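## Task

Rotate the black die until its 1 face points up and place it entirely on the mat. All other dice must still show their current top numbers, every die must rest flat, and nothing may rely on the robot holding it at the end. Release the die and move the grippers away.

## Robot and tools

Robot: two UR12e-type six-joint arms, left_arm and right_arm, each with a parallel two-finger gripper (50 mm max opening). Bases in the scene frame: left_arm at (+0.078, +0.625, 0) m, quat_wxyz (+1.000, 0, 0, -0.029); right_arm at (+0.017, -0.559, 0) m, quat_wxyz (+0.997, 0, 0, +0.082).

Scene frame: origin on the tabletop midway between the arms, +z up, +x outward over the table, left_arm on the +y side. The names left and right do not refer to image sides. Reported hand positions can be slightly off, more so at long reach.

Gripper geometry: fingers point along the gripper's +z, close along its x. end_effector_position is the midpoint between the pads; fingertips extend 17.5 mm past it. A flat plate protrudes roughly 9 cm from the last joint's axis toward the gripper's -y and rotates with it. Turning only wrist 3 moves the pad midpoint around a 25 mm radius circle.

Tool execute_actions, argument actions: a list holding at most one item. Empty list [] just reports state. An action is {"rows": [...], "steps": n}: up to 15 rows, n from 1 to 15 (default 15), each step 1/30 s; one row per step, the final row repeats if rows run short. A wait is {"steps": n} with n up to 300, counted from the previous result. Optional pictures (boolean) toggles camera images, which otherwise come with each result. A rejected call sends nothing.

Each row is one flat list of 18 numbers covering both arms, always all 18: left_arm's 6 joint targets, then its gripper position, force_limit, speed; then right_arm's same 9. Joint numbers are absolute target angles in radians, in the order shoulder pan, shoulder lift, elbow, wrist 1, wrist 2, wrist 3, matching the Joint positions line. Ranges: left_arm pan -3.142..3.142, lift -6.283..6.283, elbow 0.000..3.142, wrists -6.283..6.283 each. right_arm pan 0.000..6.283, lift -6.283..6.283, elbow -3.142..0.000, wrists -6.283..6.283. A target more than 0.010 rad beyond a range end and further out than the current angle is refused; true limits may differ by up to 0.010 rad, and a target beyond the true end is clipped there, with a joint sent to its limit line possibly appearing (maybe about an earlier action).

Gripper numbers, each in [-1, 1], absolute settings: position +1 = fully open (50 mm), about -0.65 = pads touching, -1 = close until blocked (use this to grasp). force_limit per pad: -1 about 20 N, 0 about 102 N, +1 about 185 N (actual may run ~17% higher). speed: -1 = 20 mm/s, 0 = 85, +1 = 150. To leave a gripper unchanged, repeat its last three numbers; 0 is a real command. New force or speed only applies once position changes by at least 0.01; to loosen a grip, open first.

Motion limits: commands are smoothed (~0.17 s lag) and speed/acceleration capped, so big moves may not finish within one result. Per step each joint target is held within 0.383 rad (pan, lift) or 0.575 rad (elbow, wrists) of the measured angle, and targets implying a gripper jump over 100 mm are scaled back. Arms keep heading to the last target between calls until motion stalls or a step is HELD.

Results: per-arm end_effector_position (m), end_effector_quat_wxyz, velocities; Joint positions and velocities (rad, rad/s); joint torques (offset, noisy, not used for faults); Wrist force/Wrist torque in the end effector's own axes (offset up to ~5.5 N, noise up to 3.4 N, saturates ~100 N; no reading is harmless). object_status: 0 moving, 1 blocked while opening, 2 blocked while closing (a grasp — confirm this), 3 reached target or pads met (likely empty). position_measured counts: opening ≈ (250 - counts) x 0.202 mm. HELD marks steps not sent; joint command not followed means the clearance check altered joint targets. After a grip at force_limit -1, status can stay 2 even if the object slips out; off-center grips on fixed objects weaken over time.

zoom_image: camera (cam_head_left, cam_head_right 672x504; cam_left_wrist, cam_right_wrist 616x616 fisheye) and region [x0, y0, x1, y1] in pixels, at most 504x504. read_manual gives only licence text. finished_scene takes scene (current scene number), cannot be undone, and reports success.

Cautions: a contact torque at a joint's load limit (pan/lift 313, elbow 142, wrists 51.3 N m) or an external force of 150 N halts that arm for 10 s. Long holds heat motors (warning from 70 °C, brake stop at 85 °C). Never let the arms collide or press on each other, avoid slamming, dropping or shoving hard, and keep every die on the table. The robot keeps moving while you compose replies, and something may occasionally tug a held part or nudge a loose die.

Each tool is called after "Emit:" as name(argument=value, ...), one argument or row to a line, values as JSON.

## Session

Emit:
execute_actions(
  actions=[],
)

Scene clock: 0.00 s of 4500.00 s.
left_arm: end_effector_position=(+0.6340, +0.5066, +0.2577) position_measured=3 object_status=3 end_effector_quat_wxyz=(-0.174, +0.564, +0.499, +0.634) end_effector_velocity=(+0.001, -0.001, +0.001) end_effector_angular_velocity=(-0.002, -0.002, -0.001) | right_arm: end_effector_position=(+0.1287, -0.0336, +0.2392) position_measured=3 object_status=3 end_effector_quat_wxyz=(-0.475, +0.753, -0.417, +0.183) end_effector_velocity=(+0.001, -0.001, -0.001) end_effector_angular_velocity=(-0.001, -0.001, -0.000)
Joint positions: left_arm=[-0.998 -1.473  2.169 -0.983 -0.496 -1.774] | right_arm=[ 5.324 -1.178 -2.663 -1.012  0.508 -1.27 ]
Joint velocities: left_arm=[-0.    -0.001 -0.001  0.     0.001 -0.001] | right_arm=[-0.    -0.    -0.001 -0.     0.     0.   ]
Joint torques (N m, as the arm reports them, + toward a larger angle): no reading
Motor temperatures (°C, as the motors report them): left_arm=[27 32 32 39 36 41] | right_arm=[32 31 31 34 39 36]
Wrist force (N, on the end effector, along its own x y z axes, offset not removed): no reading
Wrist torque (N m, same axes, about the end effector's origin, offset not removed): no reading

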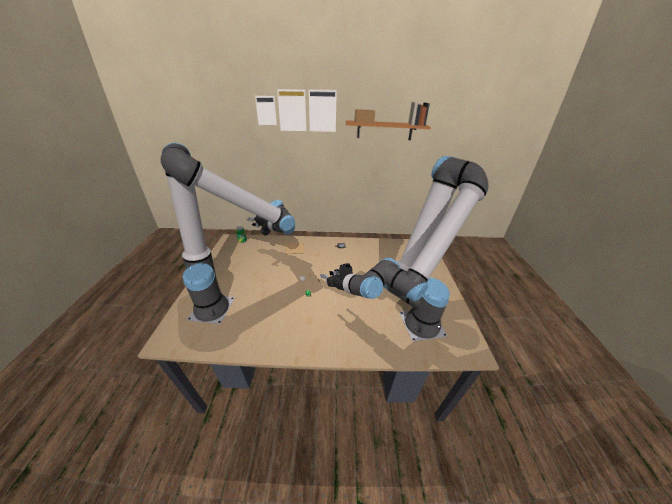

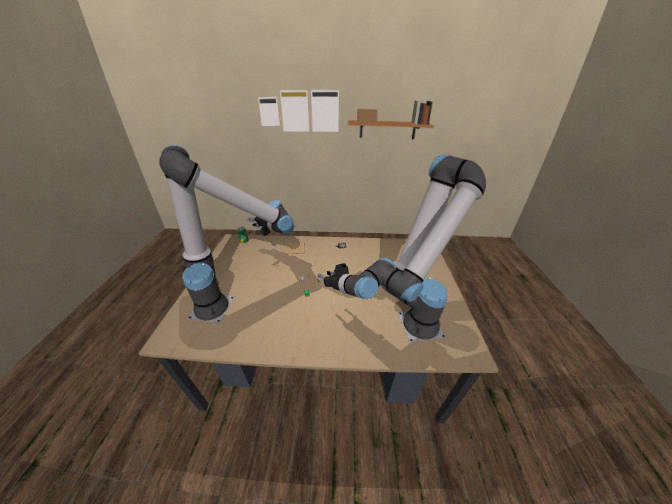

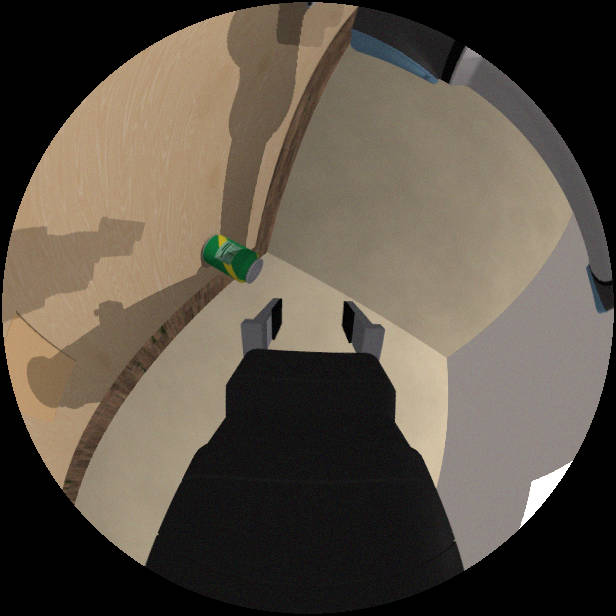

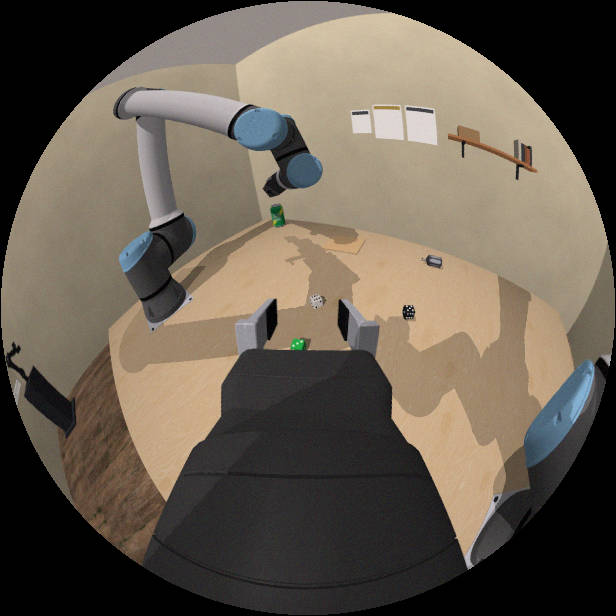

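Emit:
zoom_image(
  camera="cam_right_wrist",
  region=[260, 200, 460, 360],
)

Emit:
zoom_image(
  camera="cam_head_left",
  region=[200, 200, 440, 380],
)

Region (260, 200, 460, 360) of cam_right_wrist's 616x616 image, scaled by 2.520, with more detail than that image has; it fills the top 403 rows of this view, and the rest is white.

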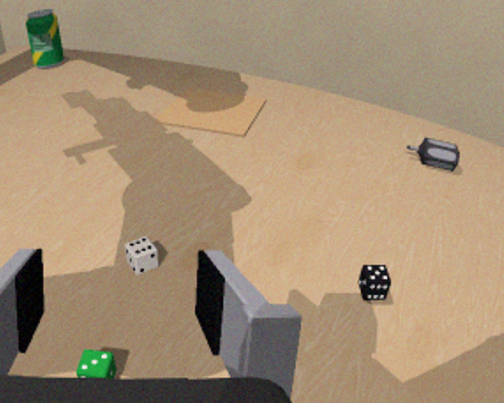

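Region (200, 200, 440, 380) of cam_head_left's 672x504 image, scaled by 2.100, with more detail than that image has; it fills the top 378 rows of this view, and the rest is white.

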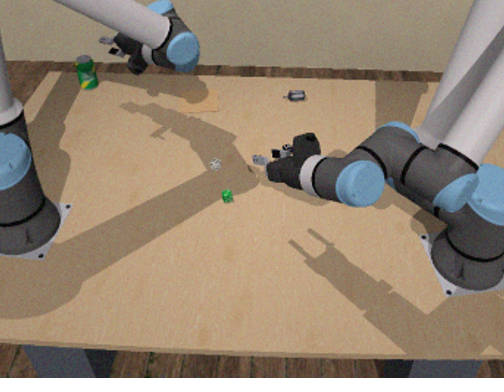

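Emit:
zoom_image(
  camera="cam_right_wrist",
  region=[390, 295, 430, 330],
)

Region (390, 295, 430, 330) of cam_right_wrist's 616x616 image, scaled by 12.600, with more detail than that image has; it fills the top 441 rows of this view, and the rest is white.

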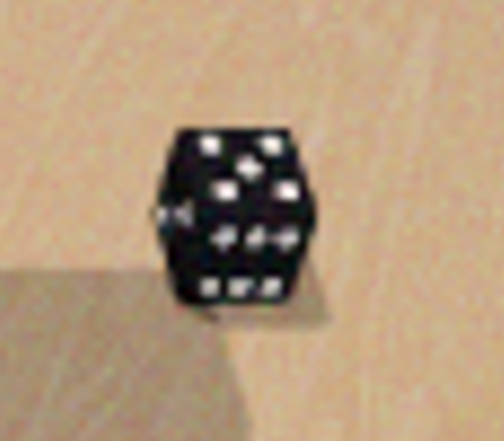

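Emit:
execute_actions(
  actions=[
    {"rows":[[-0.95,-1.473,2.169,-2.27,-2.356,-1.571,1,-0.5,0,5.324,-1.178,-2.663,-1.012,0.508,-1.27,1,0,0]],"steps":15},
  ],
  pictures=false,
)

Emit:
execute_actions(
  actions=[
    {"steps":15},
  ],
  pictures=false,
)

Emit:
execute_actions(
  actions=[
    {"rows":[[-0.869,-1.110,1.924,-2.385,-2.356,-1.571,1,-0.5,0,5.324,-1.178,-2.663,-1.012,0.508,-1.27,1,0,0]],"steps":15},
  ],
  pictures=false,
)

Emit:
execute_actions(
  actions=[
    {"steps":30},
  ],
)

Scene clock: 111.47 s of 4500.00 s.
left_arm: end_effector_position=(+0.5329, +0.3923, +0.1189) position_measured=3 object_status=3 end_effector_quat_wxyz=(-0.157, +0.491, +0.801, +0.304) end_effector_velocity=(-0.148, -0.498, -0.187) end_effector_angular_velocity=(-1.784, +0.314, +0.722) | right_arm: end_effector_position=(+0.1286, -0.0335, +0.2394) position_measured=3 object_status=3 end_effector_quat_wxyz=(-0.475, +0.753, -0.418, +0.182) end_effector_velocity=(+0.000, -0.000, +0.000) end_effector_angular_velocity=(+0.001, +0.002, -0.000)
Joint positions: left_arm=[-0.958 -1.473  2.169 -1.67  -1.183 -1.607] | right_arm=[ 5.324 -1.178 -2.663 -1.012  0.508 -1.27 ]
Joint velocities: left_arm=[ 0.024 -0.002  0.001 -1.392 -1.39   0.109] | right_arm=[-0.     0.001  0.     0.     0.     0.   ]
Joint torques (N m, as the arm reports them, + toward a larger angle): left_arm=[ 10.46 -51.23 -40.44  -7.28  -4.36   2.71] | right_arm=[-9.99 17.15 49.01  3.6   0.49  3.97]
Motor temperatures (°C, as the motors report them): left_arm=[27 32 32 39 36 41] | right_arm=[32 31 31 34 39 36]
Wrist force (N, on the end effector, along its own x y z axes, offset not removed): left_arm=[1.7 -5.9 6.1] | right_arm=[1.9 0.8 -1.2]
Wrist torque (N m, same axes, about the end effector's origin, offset not removed): left_arm=[-0.79 -0.37 0.05] | right_arm=[0.19 -0.22 -0.14]
Steps of this call (steps 1 to 90: nothing new was sent; then 107.97 s passed at rest; steps 91 to 105: all 15 steps of this action). Readings (joint positions | what the end effector reports):
91: left_arm=[-0.998 -1.473 2.169 -0.983 -0.496 -1.773] | right_arm=[5.324 -1.178 -2.663 -1.012 0.508 -1.270] | left_arm position_measured=3 object_status=3 | right_arm position_measured=3 object_status=3
92: left_arm=[-0.994 -1.473 2.169 -0.992 -0.505 -1.766] | right_arm=[5.324 -1.178 -2.663 -1.012 0.508 -1.270] | left_arm position_measured=3 object_status=3 | right_arm position_measured=3 object_status=3
94: left_arm=[-0.981 -1.473 2.169 -1.066 -0.579 -1.717] | right_arm=[5.324 -1.178 -2.663 -1.012 0.508 -1.270] | left_arm position_measured=3 object_status=3 | right_arm position_measured=3 object_status=3
98: left_arm=[-0.967 -1.473 2.169 -1.313 -0.826 -1.651] | right_arm=[5.324 -1.178 -2.663 -1.012 0.508 -1.270] | left_arm position_measured=3 object_status=3 | right_arm position_measured=3 object_status=3
105: the state above

Scene clock: 111.97 s of 4500.00 s.
left_arm: end_effector_position=(+0.4257, +0.1470, +0.1439) position_measured=3 object_status=3 end_effector_quat_wxyz=(-0.137, +0.463, +0.865, -0.139) end_effector_velocity=(-0.293, -0.378, +0.270) end_effector_angular_velocity=(-1.325, +1.146, +0.159) | right_arm: end_effector_position=(+0.1286, -0.0335, +0.2394) position_measured=3 object_status=3 end_effector_quat_wxyz=(-0.475, +0.753, -0.418, +0.182) end_effector_velocity=(+0.000, -0.000, -0.000) end_effector_angular_velocity=(+0.001, -0.000, -0.000)
Joint positions: left_arm=[-0.951 -1.473  2.169 -2.161 -1.95  -1.577] | right_arm=[ 5.324 -1.178 -2.663 -1.012  0.508 -1.27 ]
Joint velocities: left_arm=[ 0.006  0.002 -0.    -0.503 -1.683  0.026] | right_arm=[-0.     0.    -0.001  0.001 -0.     0.   ]
Joint torques (N m, as the arm reports them, + toward a larger angle): left_arm=[ 14.79 -55.2  -43.32  -8.76  -8.29   2.23] | right_arm=[-9.55 16.01 51.52  2.7   0.89  4.45]
Motor temperatures (°C, as the motors report them): left_arm=[27 32 32 39 36 41] | right_arm=[32 31 31 34 39 36]
Wrist force (N, on the end effector, along its own x y z axes, offset not removed): left_arm=[0.1 -1.3 -0.8] | right_arm=[1.2 0.3 -2.6]
Wrist torque (N m, same axes, about the end effector's origin, offset not removed): left_arm=[-0.23 -0.06 0.19] | right_arm=[0.04 -0.13 -0.10]
Steps of this call (steps 1 to 15: the robot went on to your last target). Readings (joint positions | what the end effector reports):
1: left_arm=[-0.957 -1.473 2.169 -1.717 -1.230 -1.603] | right_arm=[5.324 -1.178 -2.663 -1.012 0.508 -1.270] | left_arm position_measured=3 object_status=3 | right_arm position_measured=3 object_status=3
2: left_arm=[-0.956 -1.473 2.169 -1.763 -1.276 -1.600] | right_arm=[5.324 -1.178 -2.663 -1.012 0.508 -1.270] | left_arm position_measured=3 object_status=3 | right_arm position_measured=3 object_status=3
4: left_arm=[-0.955 -1.473 2.169 -1.851 -1.368 -1.595] | right_arm=[5.324 -1.178 -2.663 -1.012 0.508 -1.270] | left_arm position_measured=3 object_status=3 | right_arm position_measured=3 object_status=3
8: left_arm=[-0.953 -1.473 2.169 -1.999 -1.566 -1.586] | right_arm=[5.324 -1.178 -2.663 -1.012 0.508 -1.270] | left_arm position_measured=3 object_status=3 | right_arm position_measured=3 object_status=3
15: the state above

Scene clock: 112.47 s of 4500.00 s.
left_arm: end_effector_position=(+0.5016, -0.0316, +0.1227) position_measured=3 object_status=3 end_effector_quat_wxyz=(-0.170, +0.415, +0.828, -0.337) end_effector_velocity=(+0.034, -0.048, -0.033) end_effector_angular_velocity=(-0.077, +0.083, +0.025) | right_arm: end_effector_position=(+0.1286, -0.0335, +0.2394) position_measured=3 object_status=3 end_effector_quat_wxyz=(-0.475, +0.753, -0.418, +0.182) end_effector_velocity=(+0.000, -0.000, -0.001) end_effector_angular_velocity=(-0.002, -0.002, +0.000)
Joint positions: left_arm=[-0.871 -1.123  1.932 -2.379 -2.345 -1.571] | right_arm=[ 5.324 -1.178 -2.663 -1.012  0.508 -1.27 ]
Joint velocities: left_arm=[ 0.026  0.142 -0.086 -0.066 -0.112  0.002] | right_arm=[-0.    -0.001 -0.001 -0.    -0.    -0.001]
Joint torques (N m, as the arm reports them, + toward a larger angle): left_arm=[  8.57 -72.26 -52.65  -7.93  -5.86   2.43] | right_arm=[-8.15 15.98 51.    2.54  0.88  4.41]
Motor temperatures (°C, as the motors report them): left_arm=[27 32 32 39 36 41] | right_arm=[32 31 31 34 39 36]
Wrist force (N, on the end effector, along its own x y z axes, offset not removed): left_arm=[-1.9 -4.2 -2.5] | right_arm=[1.3 -1.5 -2.0]
Wrist torque (N m, same axes, about the end effector's origin, offset not removed): left_arm=[-0.99 0.28 0.04] | right_arm=[-0.26 -0.14 -0.15]
Steps of this call (steps 1 to 15: all 15 steps of this action). Readings (joint positions | what the end effector reports):
1: left_arm=[-0.951 -1.473 2.169 -2.178 -2.007 -1.576] | right_arm=[5.324 -1.178 -2.663 -1.012 0.508 -1.270] | left_arm position_measured=3 object_status=3 | right_arm position_measured=3 object_status=3
2: left_arm=[-0.945 -1.465 2.161 -2.197 -2.057 -1.575] | right_arm=[5.324 -1.178 -2.663 -1.012 0.508 -1.270] | left_arm position_measured=3 object_status=3 | right_arm position_measured=3 object_status=3
4: left_arm=[-0.928 -1.408 2.114 -2.238 -2.117 -1.574] | right_arm=[5.324 -1.178 -2.663 -1.012 0.508 -1.270] | left_arm position_measured=3 object_status=3 | right_arm position_measured=3 object_status=3
8: left_arm=[-0.896 -1.256 2.015 -2.315 -2.240 -1.573] | right_arm=[5.324 -1.178 -2.663 -1.012 0.508 -1.270] | left_arm position_measured=3 object_status=3 | right_arm position_measured=3 object_status=3
15: the state above

Scene clock: 113.47 s of 4500.00 s.
left_arm: end_effector_position=(+0.5048, -0.0362, +0.1198) position_measured=3 object_status=3 end_effector_quat_wxyz=(-0.171, +0.413, +0.826, -0.342) end_effector_velocity=(-0.001, +0.001, -0.001) end_effector_angular_velocity=(+0.002, +0.001, +0.000) | right_arm: end_effector_position=(+0.1286, -0.0335, +0.2394) position_measured=3 object_status=3 end_effector_quat_wxyz=(-0.475, +0.753, -0.418, +0.182) end_effector_velocity=(+0.000, -0.000, +0.000) end_effector_angular_velocity=(+0.001, +0.001, -0.000)
Joint positions: left_arm=[-0.869 -1.11   1.924 -2.385 -2.356 -1.571] | right_arm=[ 5.324 -1.178 -2.663 -1.012  0.508 -1.27 ]
Joint velocities: left_arm=[ 0.    -0.     0.002  0.     0.    -0.   ] | right_arm=[-0.     0.002 -0.     0.    -0.     0.001]
Joint torques (N m, as the arm reports them, + toward a larger angle): left_arm=[  9.36 -62.81 -53.75  -8.53  -5.91   2.51] | right_arm=[-8.26 15.82 49.85  3.15  0.85  4.52]
Motor temperatures (°C, as the motors report them): left_arm=[27 32 32 39 36 41] | right_arm=[32 31 31 34 39 36]
Wrist force (N, on the end effector, along its own x y z axes, offset not removed): left_arm=[-0.2 4.1 -1.5] | right_arm=[2.0 -2.9 -2.8]
Wrist torque (N m, same axes, about the end effector's origin, offset not removed): left_arm=[0.78 0.27 0.07] | right_arm=[-0.49 -0.25 -0.06]
Steps of this call (steps 1 to 30: the robot went on to your last target). Readings (joint positions | what the end effector reports):
1: left_arm=[-0.871 -1.119 1.930 -2.381 -2.348 -1.571] | right_arm=[5.324 -1.178 -2.663 -1.012 0.508 -1.270] | left_arm position_measured=3 object_status=3 | right_arm position_measured=3 object_status=3
2: left_arm=[-0.870 -1.117 1.928 -2.382 -2.351 -1.571] | right_arm=[5.324 -1.178 -2.663 -1.012 0.508 -1.270] | left_arm position_measured=3 object_status=3 | right_arm position_measured=3 object_status=3
4: left_arm=[-0.870 -1.113 1.926 -2.383 -2.353 -1.571] | right_arm=[5.324 -1.178 -2.663 -1.012 0.508 -1.270] | left_arm position_measured=3 object_status=3 | right_arm position_measured=3 object_status=3
8: left_arm=[-0.869 -1.111 1.925 -2.385 -2.355 -1.571] | right_arm=[5.324 -1.178 -2.663 -1.012 0.508 -1.270] | left_arm position_measured=3 object_status=3 | right_arm position_measured=3 object_status=3
30: the state above
All arms were judged still, so your last target was given up. Only a new action makes them travel on or press farther. Fingers that are still opening or closing keep moving.

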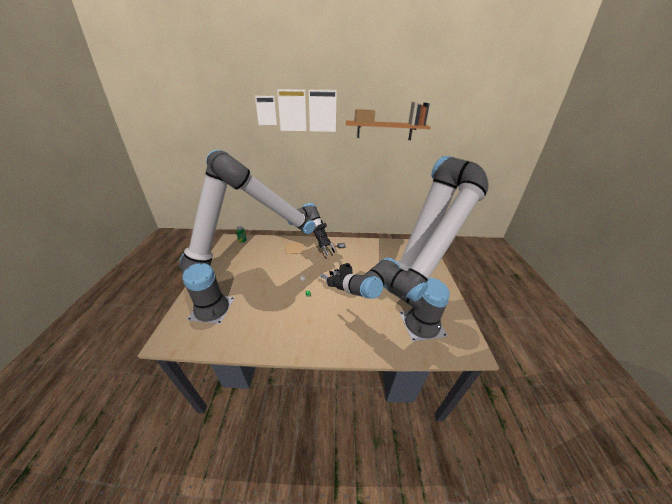

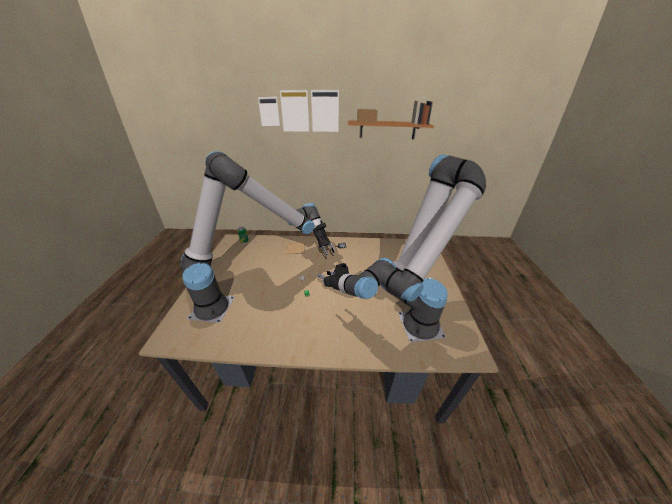

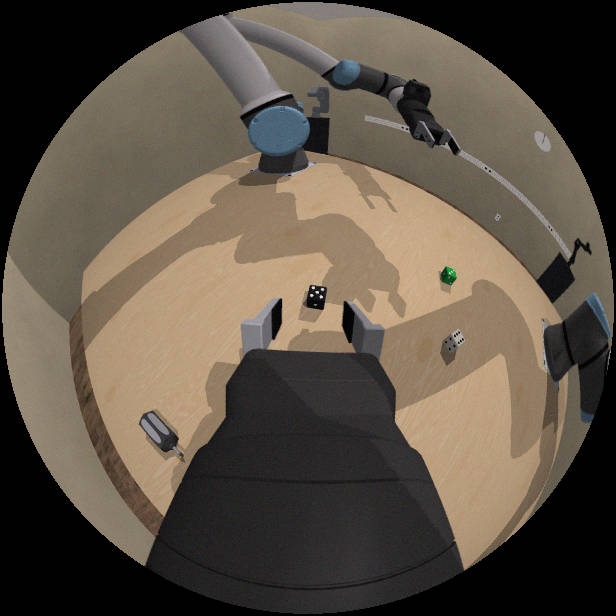

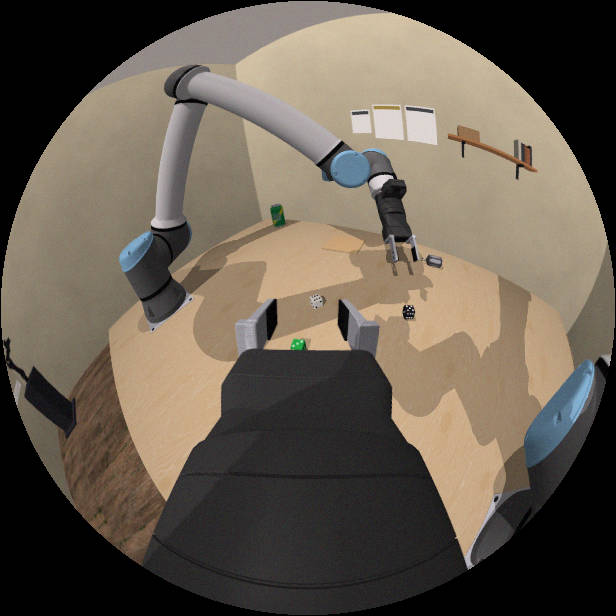

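Emit:
zoom_image(
  camera="cam_left_wrist",
  region=[250, 260, 390, 360],
)

Region (250, 260, 390, 360) of cam_left_wrist's 616x616 image, scaled by 3.600, with more detail than that image has; it fills the top 360 rows of this view, and the rest is white.

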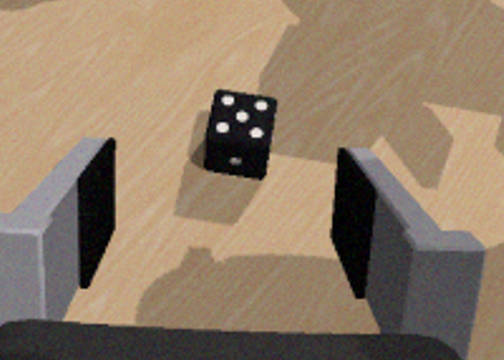

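Emit:
execute_actions(
  actions=[
    {"rows":[[-0.89,-1.09,1.926,-2.407,-2.356,-1.571,1,-0.5,0,5.324,-1.178,-2.663,-1.012,0.508,-1.27,1,0,0],[-0.91,-1.07,1.929,-2.429,-2.356,-1.571,1,-0.5,0,5.324,-1.178,-2.663,-1.012,0.508,-1.27,1,0,0],[-0.93,-1.05,1.931,-2.451,-2.356,-1.571,1,-0.5,0,5.324,-1.178,-2.663,-1.012,0.508,-1.27,1,0,0],[-0.95,-1.03,1.934,-2.473,-2.356,-1.571,1,-0.5,0,5.324,-1.178,-2.663,-1.012,0.508,-1.27,1,0,0],[-0.9696,-1.012,1.936,-2.4948,-2.356,-1.571,1,-0.5,0,5.324,-1.178,-2.663,-1.012,0.508,-1.27,1,0,0]],"steps":15},
  ],
  pictures=false,
)

Emit:
execute_actions(
  actions=[
    {"steps":15},
  ],
)

Emit:
zoom_image(
  camera="cam_left_wrist",
  region=[240, 260, 400, 370],
)

Emit:
zoom_image(
  camera="cam_right_wrist",
  region=[360, 250, 460, 340],
)

Scene clock: 164.13 s of 4500.00 s.
left_arm: end_effector_position=(+0.4401, -0.0787, +0.0514) position_measured=3 object_status=3 end_effector_quat_wxyz=(-0.188, +0.453, +0.805, -0.333) end_effector_velocity=(-0.015, -0.009, -0.014) end_effector_angular_velocity=(-0.002, -0.001, -0.022) | right_arm: end_effector_position=(+0.1286, -0.0335, +0.2394) position_measured=3 object_status=3 end_effector_quat_wxyz=(-0.475, +0.753, -0.418, +0.182) end_effector_velocity=(+0.001, -0.001, -0.000) end_effector_angular_velocity=(-0.000, -0.000, -0.000)
Joint positions: left_arm=[-0.967 -1.014  1.936 -2.492 -2.356 -1.571] | right_arm=[ 5.324 -1.178 -2.663 -1.012  0.508 -1.27 ]
Joint velocities: left_arm=[-0.022  0.021  0.002 -0.025 -0.001 -0.   ] | right_arm=[-0.     0.001 -0.001 -0.001 -0.     0.   ]
Joint torques (N m, as the arm reports them, + toward a larger angle): left_arm=[ -9.63 -67.88 -19.12  -8.62  -5.43   2.47] | right_arm=[-9.63 17.24 49.96  2.72  0.98  4.43]
Motor temperatures (°C, as the motors report them): left_arm=[27 32 32 39 36 41] | right_arm=[32 31 32 34 39 36]
Wrist force (N, on the end effector, along its own x y z axes, offset not removed): left_arm=[1.3 -6.1 1.2] | right_arm=[0.8 2.6 -3.1]
Wrist torque (N m, same axes, about the end effector's origin, offset not removed): left_arm=[-1.15 -0.22 0.02] | right_arm=[0.47 -0.01 -0.16]
Steps of this call (steps 1 to 90: nothing new was sent; then 47.17 s passed at rest; steps 91 to 105: all 15 steps of this action). Readings (joint positions | what the end effector reports):
91: left_arm=[-0.869 -1.110 1.924 -2.385 -2.356 -1.571] | right_arm=[5.324 -1.178 -2.663 -1.012 0.508 -1.270] | left_arm position_measured=3 object_status=3 | right_arm position_measured=3 object_status=3
92: left_arm=[-0.873 -1.107 1.924 -2.389 -2.356 -1.571] | right_arm=[5.324 -1.178 -2.663 -1.012 0.508 -1.270] | left_arm position_measured=3 object_status=3 | right_arm position_measured=3 object_status=3
94: left_arm=[-0.891 -1.088 1.926 -2.409 -2.356 -1.571] | right_arm=[5.324 -1.178 -2.663 -1.012 0.508 -1.270] | left_arm position_measured=3 object_status=3 | right_arm position_measured=3 object_status=3
98: left_arm=[-0.944 -1.036 1.933 -2.467 -2.356 -1.571] | right_arm=[5.324 -1.178 -2.663 -1.012 0.508 -1.270] | left_arm position_measured=3 object_status=3 | right_arm position_measured=3 object_status=3
105: the state above

Scene clock: 164.63 s of 4500.00 s.
left_arm: end_effector_position=(+0.4386, -0.0794, +0.0499) position_measured=3 object_status=3 end_effector_quat_wxyz=(-0.188, +0.454, +0.805, -0.333) end_effector_velocity=(-0.000, -0.001, +0.002) end_effector_angular_velocity=(-0.003, -0.000, -0.000) | right_arm: end_effector_position=(+0.1286, -0.0335, +0.2394) position_measured=3 object_status=3 end_effector_quat_wxyz=(-0.475, +0.753, -0.418, +0.182) end_effector_velocity=(-0.000, +0.000, +0.000) end_effector_angular_velocity=(-0.000, +0.000, -0.000)
Joint positions: left_arm=[-0.97  -1.012  1.936 -2.495 -2.356 -1.571] | right_arm=[ 5.324 -1.178 -2.663 -1.012  0.508 -1.27 ]
Joint velocities: left_arm=[-0.    -0.002 -0.     0.    -0.001  0.   ] | right_arm=[-0.    -0.     0.001 -0.     0.     0.   ]
Joint torques (N m, as the arm reports them, + toward a larger angle): left_arm=[ -9.69 -64.21 -20.71  -8.37  -4.87   2.36] | right_arm=[-10.5   16.08  51.57   2.94   0.98   4.02]
Motor temperatures (°C, as the motors report them): left_arm=[27 32 32 39 36 41] | right_arm=[32 31 32 34 39 36]
Wrist force (N, on the end effector, along its own x y z axes, offset not removed): left_arm=[-0.8 -7.0 -1.0] | right_arm=[1.0 2.2 -2.5]
Wrist torque (N m, same axes, about the end effector's origin, offset not removed): left_arm=[-1.47 0.36 0.06] | right_arm=[0.44 -0.16 -0.09]
Steps of this call (steps 1 to 15: the robot went on to your last target). Readings (joint positions | what the end effector reports):
1: left_arm=[-0.968 -1.013 1.936 -2.493 -2.356 -1.571] | right_arm=[5.324 -1.178 -2.663 -1.012 0.508 -1.270] | left_arm position_measured=3 object_status=3 | right_arm position_measured=3 object_status=3
2: left_arm=[-0.969 -1.013 1.936 -2.494 -2.356 -1.571] | right_arm=[5.324 -1.178 -2.663 -1.012 0.508 -1.270] | left_arm position_measured=3 object_status=3 | right_arm position_measured=3 object_status=3
4: left_arm=[-0.969 -1.013 1.936 -2.494 -2.356 -1.571] | right_arm=[5.324 -1.178 -2.663 -1.012 0.508 -1.270] | left_arm position_measured=3 object_status=3 | right_arm position_measured=3 object_status=3
8: left_arm=[-0.969 -1.012 1.936 -2.495 -2.356 -1.571] | right_arm=[5.324 -1.178 -2.663 -1.012 0.508 -1.270] | left_arm position_measured=3 object_status=3 | right_arm position_measured=3 object_status=3
15: the state above
All arms were judged still, so your last target was given up. Only a new action makes them travel on or press farther. Fingers that are still opening or closing keep moving.

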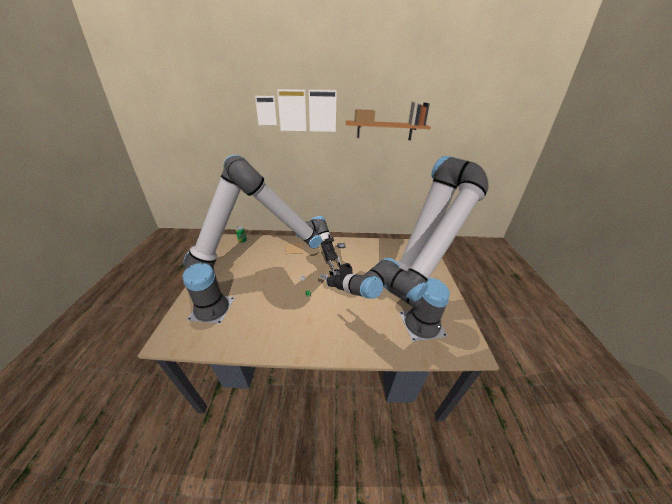

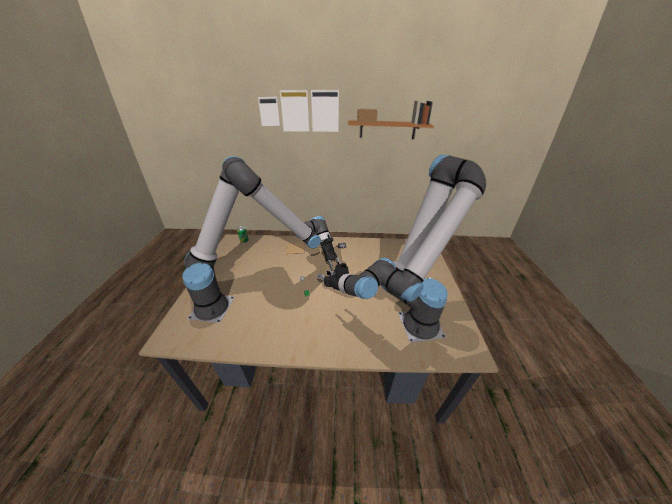

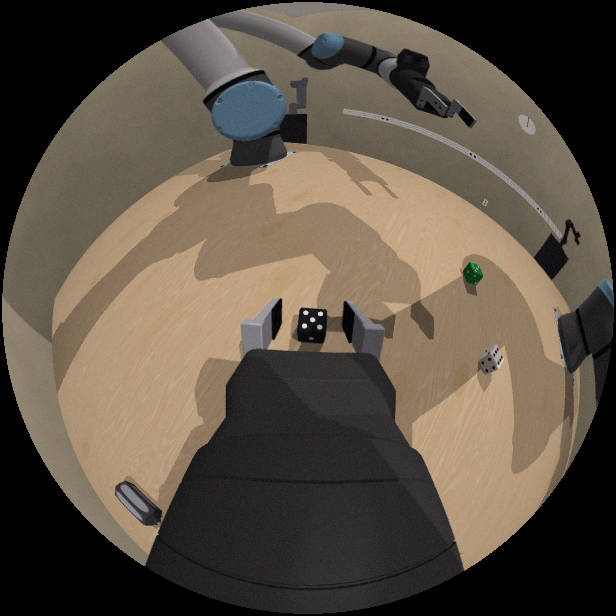

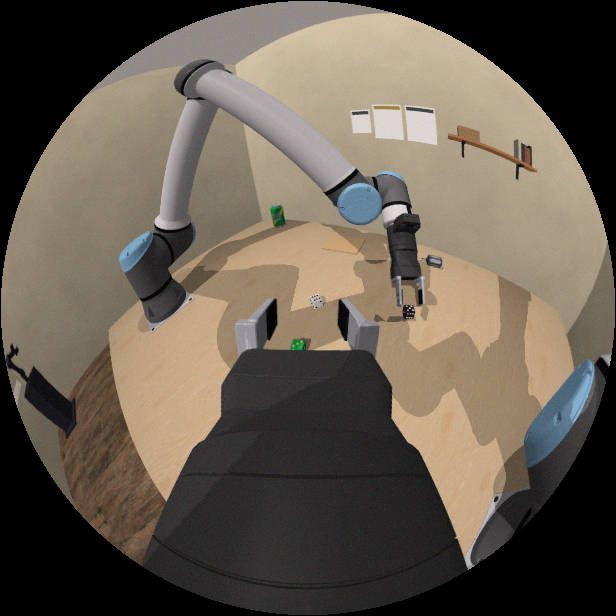

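Region (240, 260, 400, 370) of cam_left_wrist's 616x616 image, scaled by 3.150, with more detail than that image has; it fills the top 346 rows of this view, and the rest is white.

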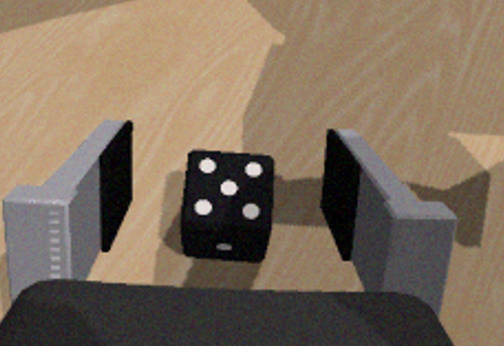

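Region (360, 250, 460, 340) of cam_right_wrist's 616x616 image, scaled by 5.040, with more detail than that image has; it fills the top 454 rows of this view, and the rest is white.

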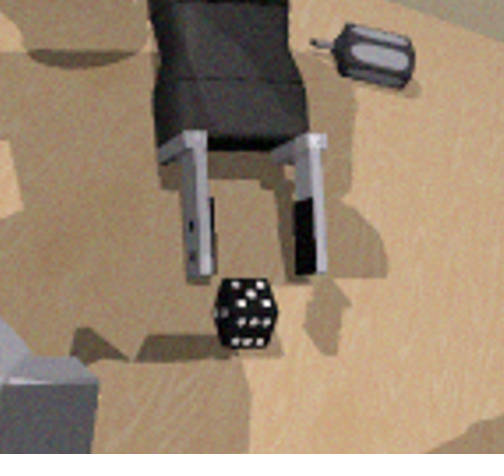

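Emit:
execute_actions(
  actions=[
    {"rows":[[-0.9696,-1.003,1.937,-2.505,-2.356,-1.571,1,-0.5,0,5.324,-1.178,-2.663,-1.012,0.508,-1.27,1,0,0],[-0.9696,-0.994,1.938,-2.515,-2.356,-1.571,1,-0.5,0,5.324,-1.178,-2.663,-1.012,0.508,-1.27,1,0,0],[-0.9696,-0.985,1.939,-2.525,-2.356,-1.571,1,-0.5,0,5.324,-1.178,-2.663,-1.012,0.508,-1.27,1,0,0],[-0.9696,-0.9765,1.9397,-2.534,-2.356,-1.571,1,-0.5,0,5.324,-1.178,-2.663,-1.012,0.508,-1.27,1,0,0]],"steps":15},
  ],
  pictures=false,
)

Emit:
execute_actions(
  actions=[
    {"steps":10},
  ],
)

Emit:
zoom_image(
  camera="cam_left_wrist",
  region=[240, 260, 400, 370],
)

Emit:
zoom_image(
  camera="cam_right_wrist",
  region=[370, 270, 450, 340],
)

Scene clock: 180.00 s of 4500.00 s.
left_arm: end_effector_position=(+0.4386, -0.0795, +0.0253) position_measured=3 object_status=3 end_effector_quat_wxyz=(-0.188, +0.454, +0.805, -0.333) end_effector_velocity=(-0.000, +0.000, -0.005) end_effector_angular_velocity=(+0.001, +0.001, +0.001) | right_arm: end_effector_position=(+0.1286, -0.0335, +0.2394) position_measured=3 object_status=3 end_effector_quat_wxyz=(-0.475, +0.753, -0.418, +0.182) end_effector_velocity=(-0.000, +0.000, +0.001) end_effector_angular_velocity=(+0.000, +0.000, +0.001)
Joint positions: left_arm=[-0.97  -0.977  1.94  -2.533 -2.356 -1.571] | right_arm=[ 5.324 -1.178 -2.663 -1.012  0.508 -1.27 ]
Joint velocities: left_arm=[ 0.     0.006  0.001 -0.007 -0.    -0.001] | right_arm=[ 0.     0.001  0.001  0.     0.    -0.002]
Joint torques (N m, as the arm reports them, + toward a larger angle): left_arm=[ -4.62 -68.23 -18.83  -8.91  -1.27   2.32] | right_arm=[-11.44  16.45  50.91   2.97   0.72   4.16]
Motor temperatures (°C, as the motors report them): left_arm=[27 32 32 39 36 41] | right_arm=[32 31 32 34 39 36]
Wrist force (N, on the end effector, along its own x y z axes, offset not removed): left_arm=[-0.6 0.2 2.3] | right_arm=[1.3 -1.3 -2.7]
Wrist torque (N m, same axes, about the end effector's origin, offset not removed): left_arm=[0.17 0.28 -0.30] | right_arm=[-0.29 -0.18 -0.11]
Steps of this call (steps 1 to 90: nothing new was sent; then 11.87 s passed at rest; steps 91 to 105: all 15 steps of this action). Readings (joint positions | what the end effector reports):
91: left_arm=[-0.970 -1.012 1.936 -2.495 -2.356 -1.571] | right_arm=[5.324 -1.178 -2.663 -1.012 0.508 -1.270] | left_arm position_measured=3 object_status=3 | right_arm position_measured=3 object_status=3
92: left_arm=[-0.970 -1.010 1.936 -2.497 -2.356 -1.571] | right_arm=[5.324 -1.178 -2.663 -1.012 0.508 -1.270] | left_arm position_measured=3 object_status=3 | right_arm position_measured=3 object_status=3
94: left_arm=[-0.970 -1.002 1.937 -2.506 -2.356 -1.571] | right_arm=[5.324 -1.178 -2.663 -1.012 0.508 -1.270] | left_arm position_measured=3 object_status=3 | right_arm position_measured=3 object_status=3
98: left_arm=[-0.970 -0.983 1.939 -2.526 -2.356 -1.571] | right_arm=[5.324 -1.178 -2.663 -1.012 0.508 -1.270] | left_arm position_measured=3 object_status=3 | right_arm position_measured=3 object_status=3
105: the state above

Scene clock: 180.33 s of 4500.00 s.
left_arm: end_effector_position=(+0.4386, -0.0795, +0.0249) position_measured=3 object_status=3 end_effector_quat_wxyz=(-0.188, +0.454, +0.805, -0.333) end_effector_velocity=(-0.000, +0.000, -0.000) end_effector_angular_velocity=(-0.001, -0.001, -0.002) | right_arm: end_effector_position=(+0.1286, -0.0335, +0.2394) position_measured=3 object_status=3 end_effector_quat_wxyz=(-0.475, +0.753, -0.418, +0.182) end_effector_velocity=(-0.000, +0.000, +0.001) end_effector_angular_velocity=(+0.002, +0.002, -0.000)
Joint positions: left_arm=[-0.97  -0.977  1.94  -2.534 -2.356 -1.571] | right_arm=[ 5.324 -1.178 -2.663 -1.012  0.508 -1.27 ]
Joint velocities: left_arm=[ 0.     0.     0.001 -0.     0.     0.002] | right_arm=[ 0.     0.001  0.001 -0.     0.     0.001]
Joint torques (N m, as the arm reports them, + toward a larger angle): left_arm=[ -7.17 -68.12 -19.89  -8.84  -0.96   2.18] | right_arm=[-11.16  15.13  49.84   2.83   0.36   4.66]
Motor temperatures (°C, as the motors report them): left_arm=[27 32 32 39 36 41] | right_arm=[32 31 32 34 39 36]
Wrist force (N, on the end effector, along its own x y z axes, offset not removed): left_arm=[-1.2 -1.6 -1.7] | right_arm=[3.5 0.9 -2.8]
Wrist torque (N m, same axes, about the end effector's origin, offset not removed): left_arm=[-0.26 0.30 -0.01] | right_arm=[0.20 -0.47 -0.15]
Steps of this call (steps 1 to 10: the robot went on to your last target). Readings (joint positions | what the end effector reports):
1: left_arm=[-0.970 -0.977 1.940 -2.534 -2.356 -1.571] | right_arm=[5.324 -1.178 -2.663 -1.012 0.508 -1.270] | left_arm position_measured=3 object_status=3 | right_arm position_measured=3 object_status=3
2: left_arm=[-0.970 -0.977 1.940 -2.534 -2.356 -1.571] | right_arm=[5.324 -1.178 -2.663 -1.012 0.508 -1.270] | left_arm position_measured=3 object_status=3 | right_arm position_measured=3 object_status=3
4: left_arm=[-0.970 -0.977 1.940 -2.534 -2.356 -1.571] | right_arm=[5.324 -1.178 -2.663 -1.012 0.508 -1.270] | left_arm position_measured=3 object_status=3 | right_arm position_measured=3 object_status=3
8: left_arm=[-0.970 -0.977 1.940 -2.534 -2.356 -1.571] | right_arm=[5.324 -1.178 -2.663 -1.012 0.508 -1.270] | left_arm position_measured=3 object_status=3 | right_arm position_measured=3 object_status=3
10: the state above

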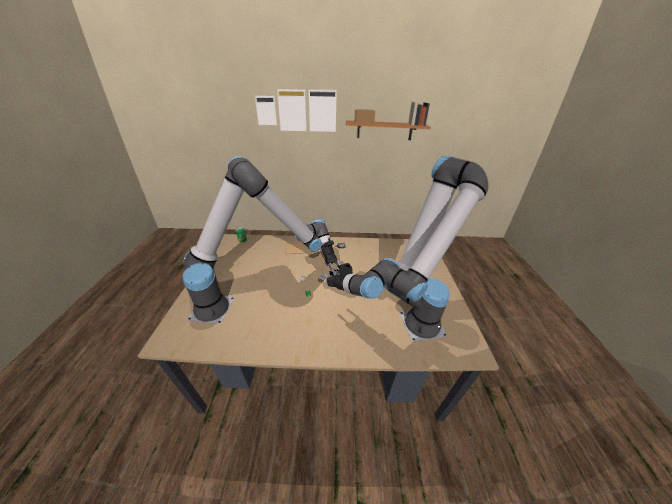

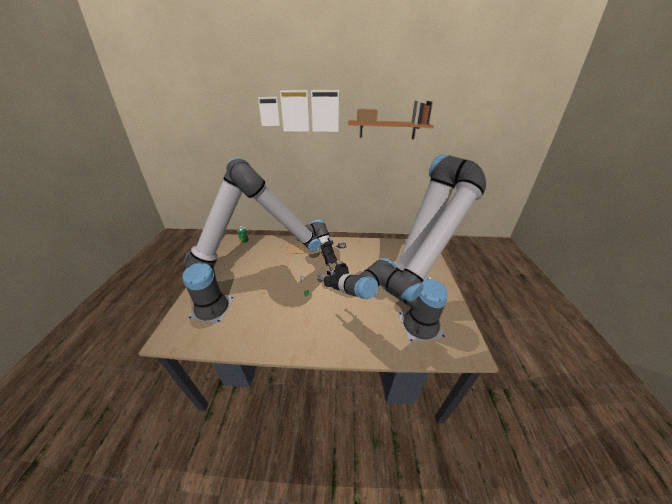

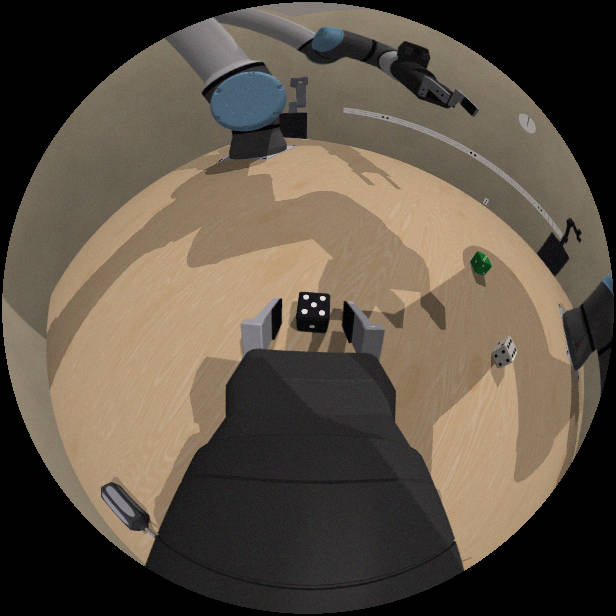

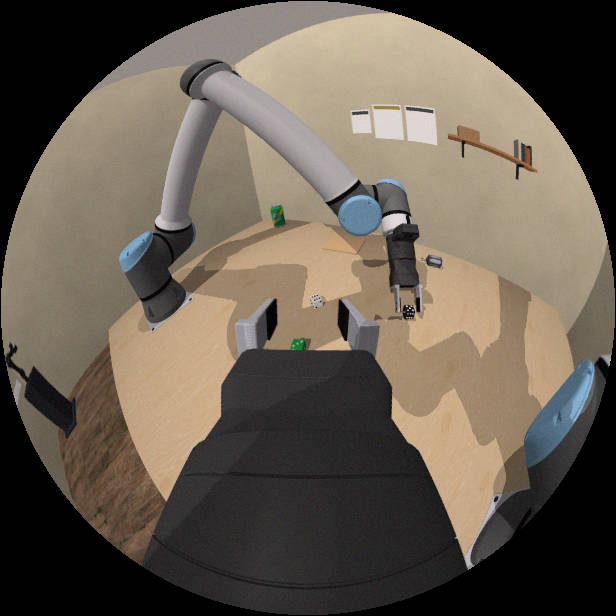

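Region (240, 260, 400, 370) of cam_left_wrist's 616x616 image, scaled by 3.150, with more detail than that image has; it fills the top 346 rows of this view, and the rest is white.

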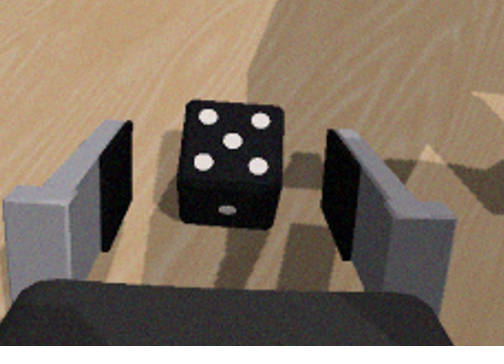

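Region (370, 270, 450, 340) of cam_right_wrist's 616x616 image, scaled by 6.300, with more detail than that image has; it fills the top 441 rows of this view, and the rest is white.

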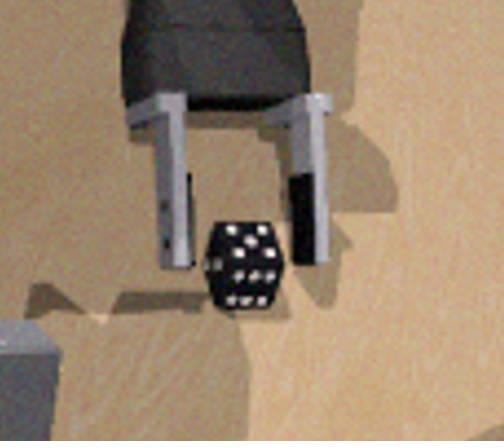

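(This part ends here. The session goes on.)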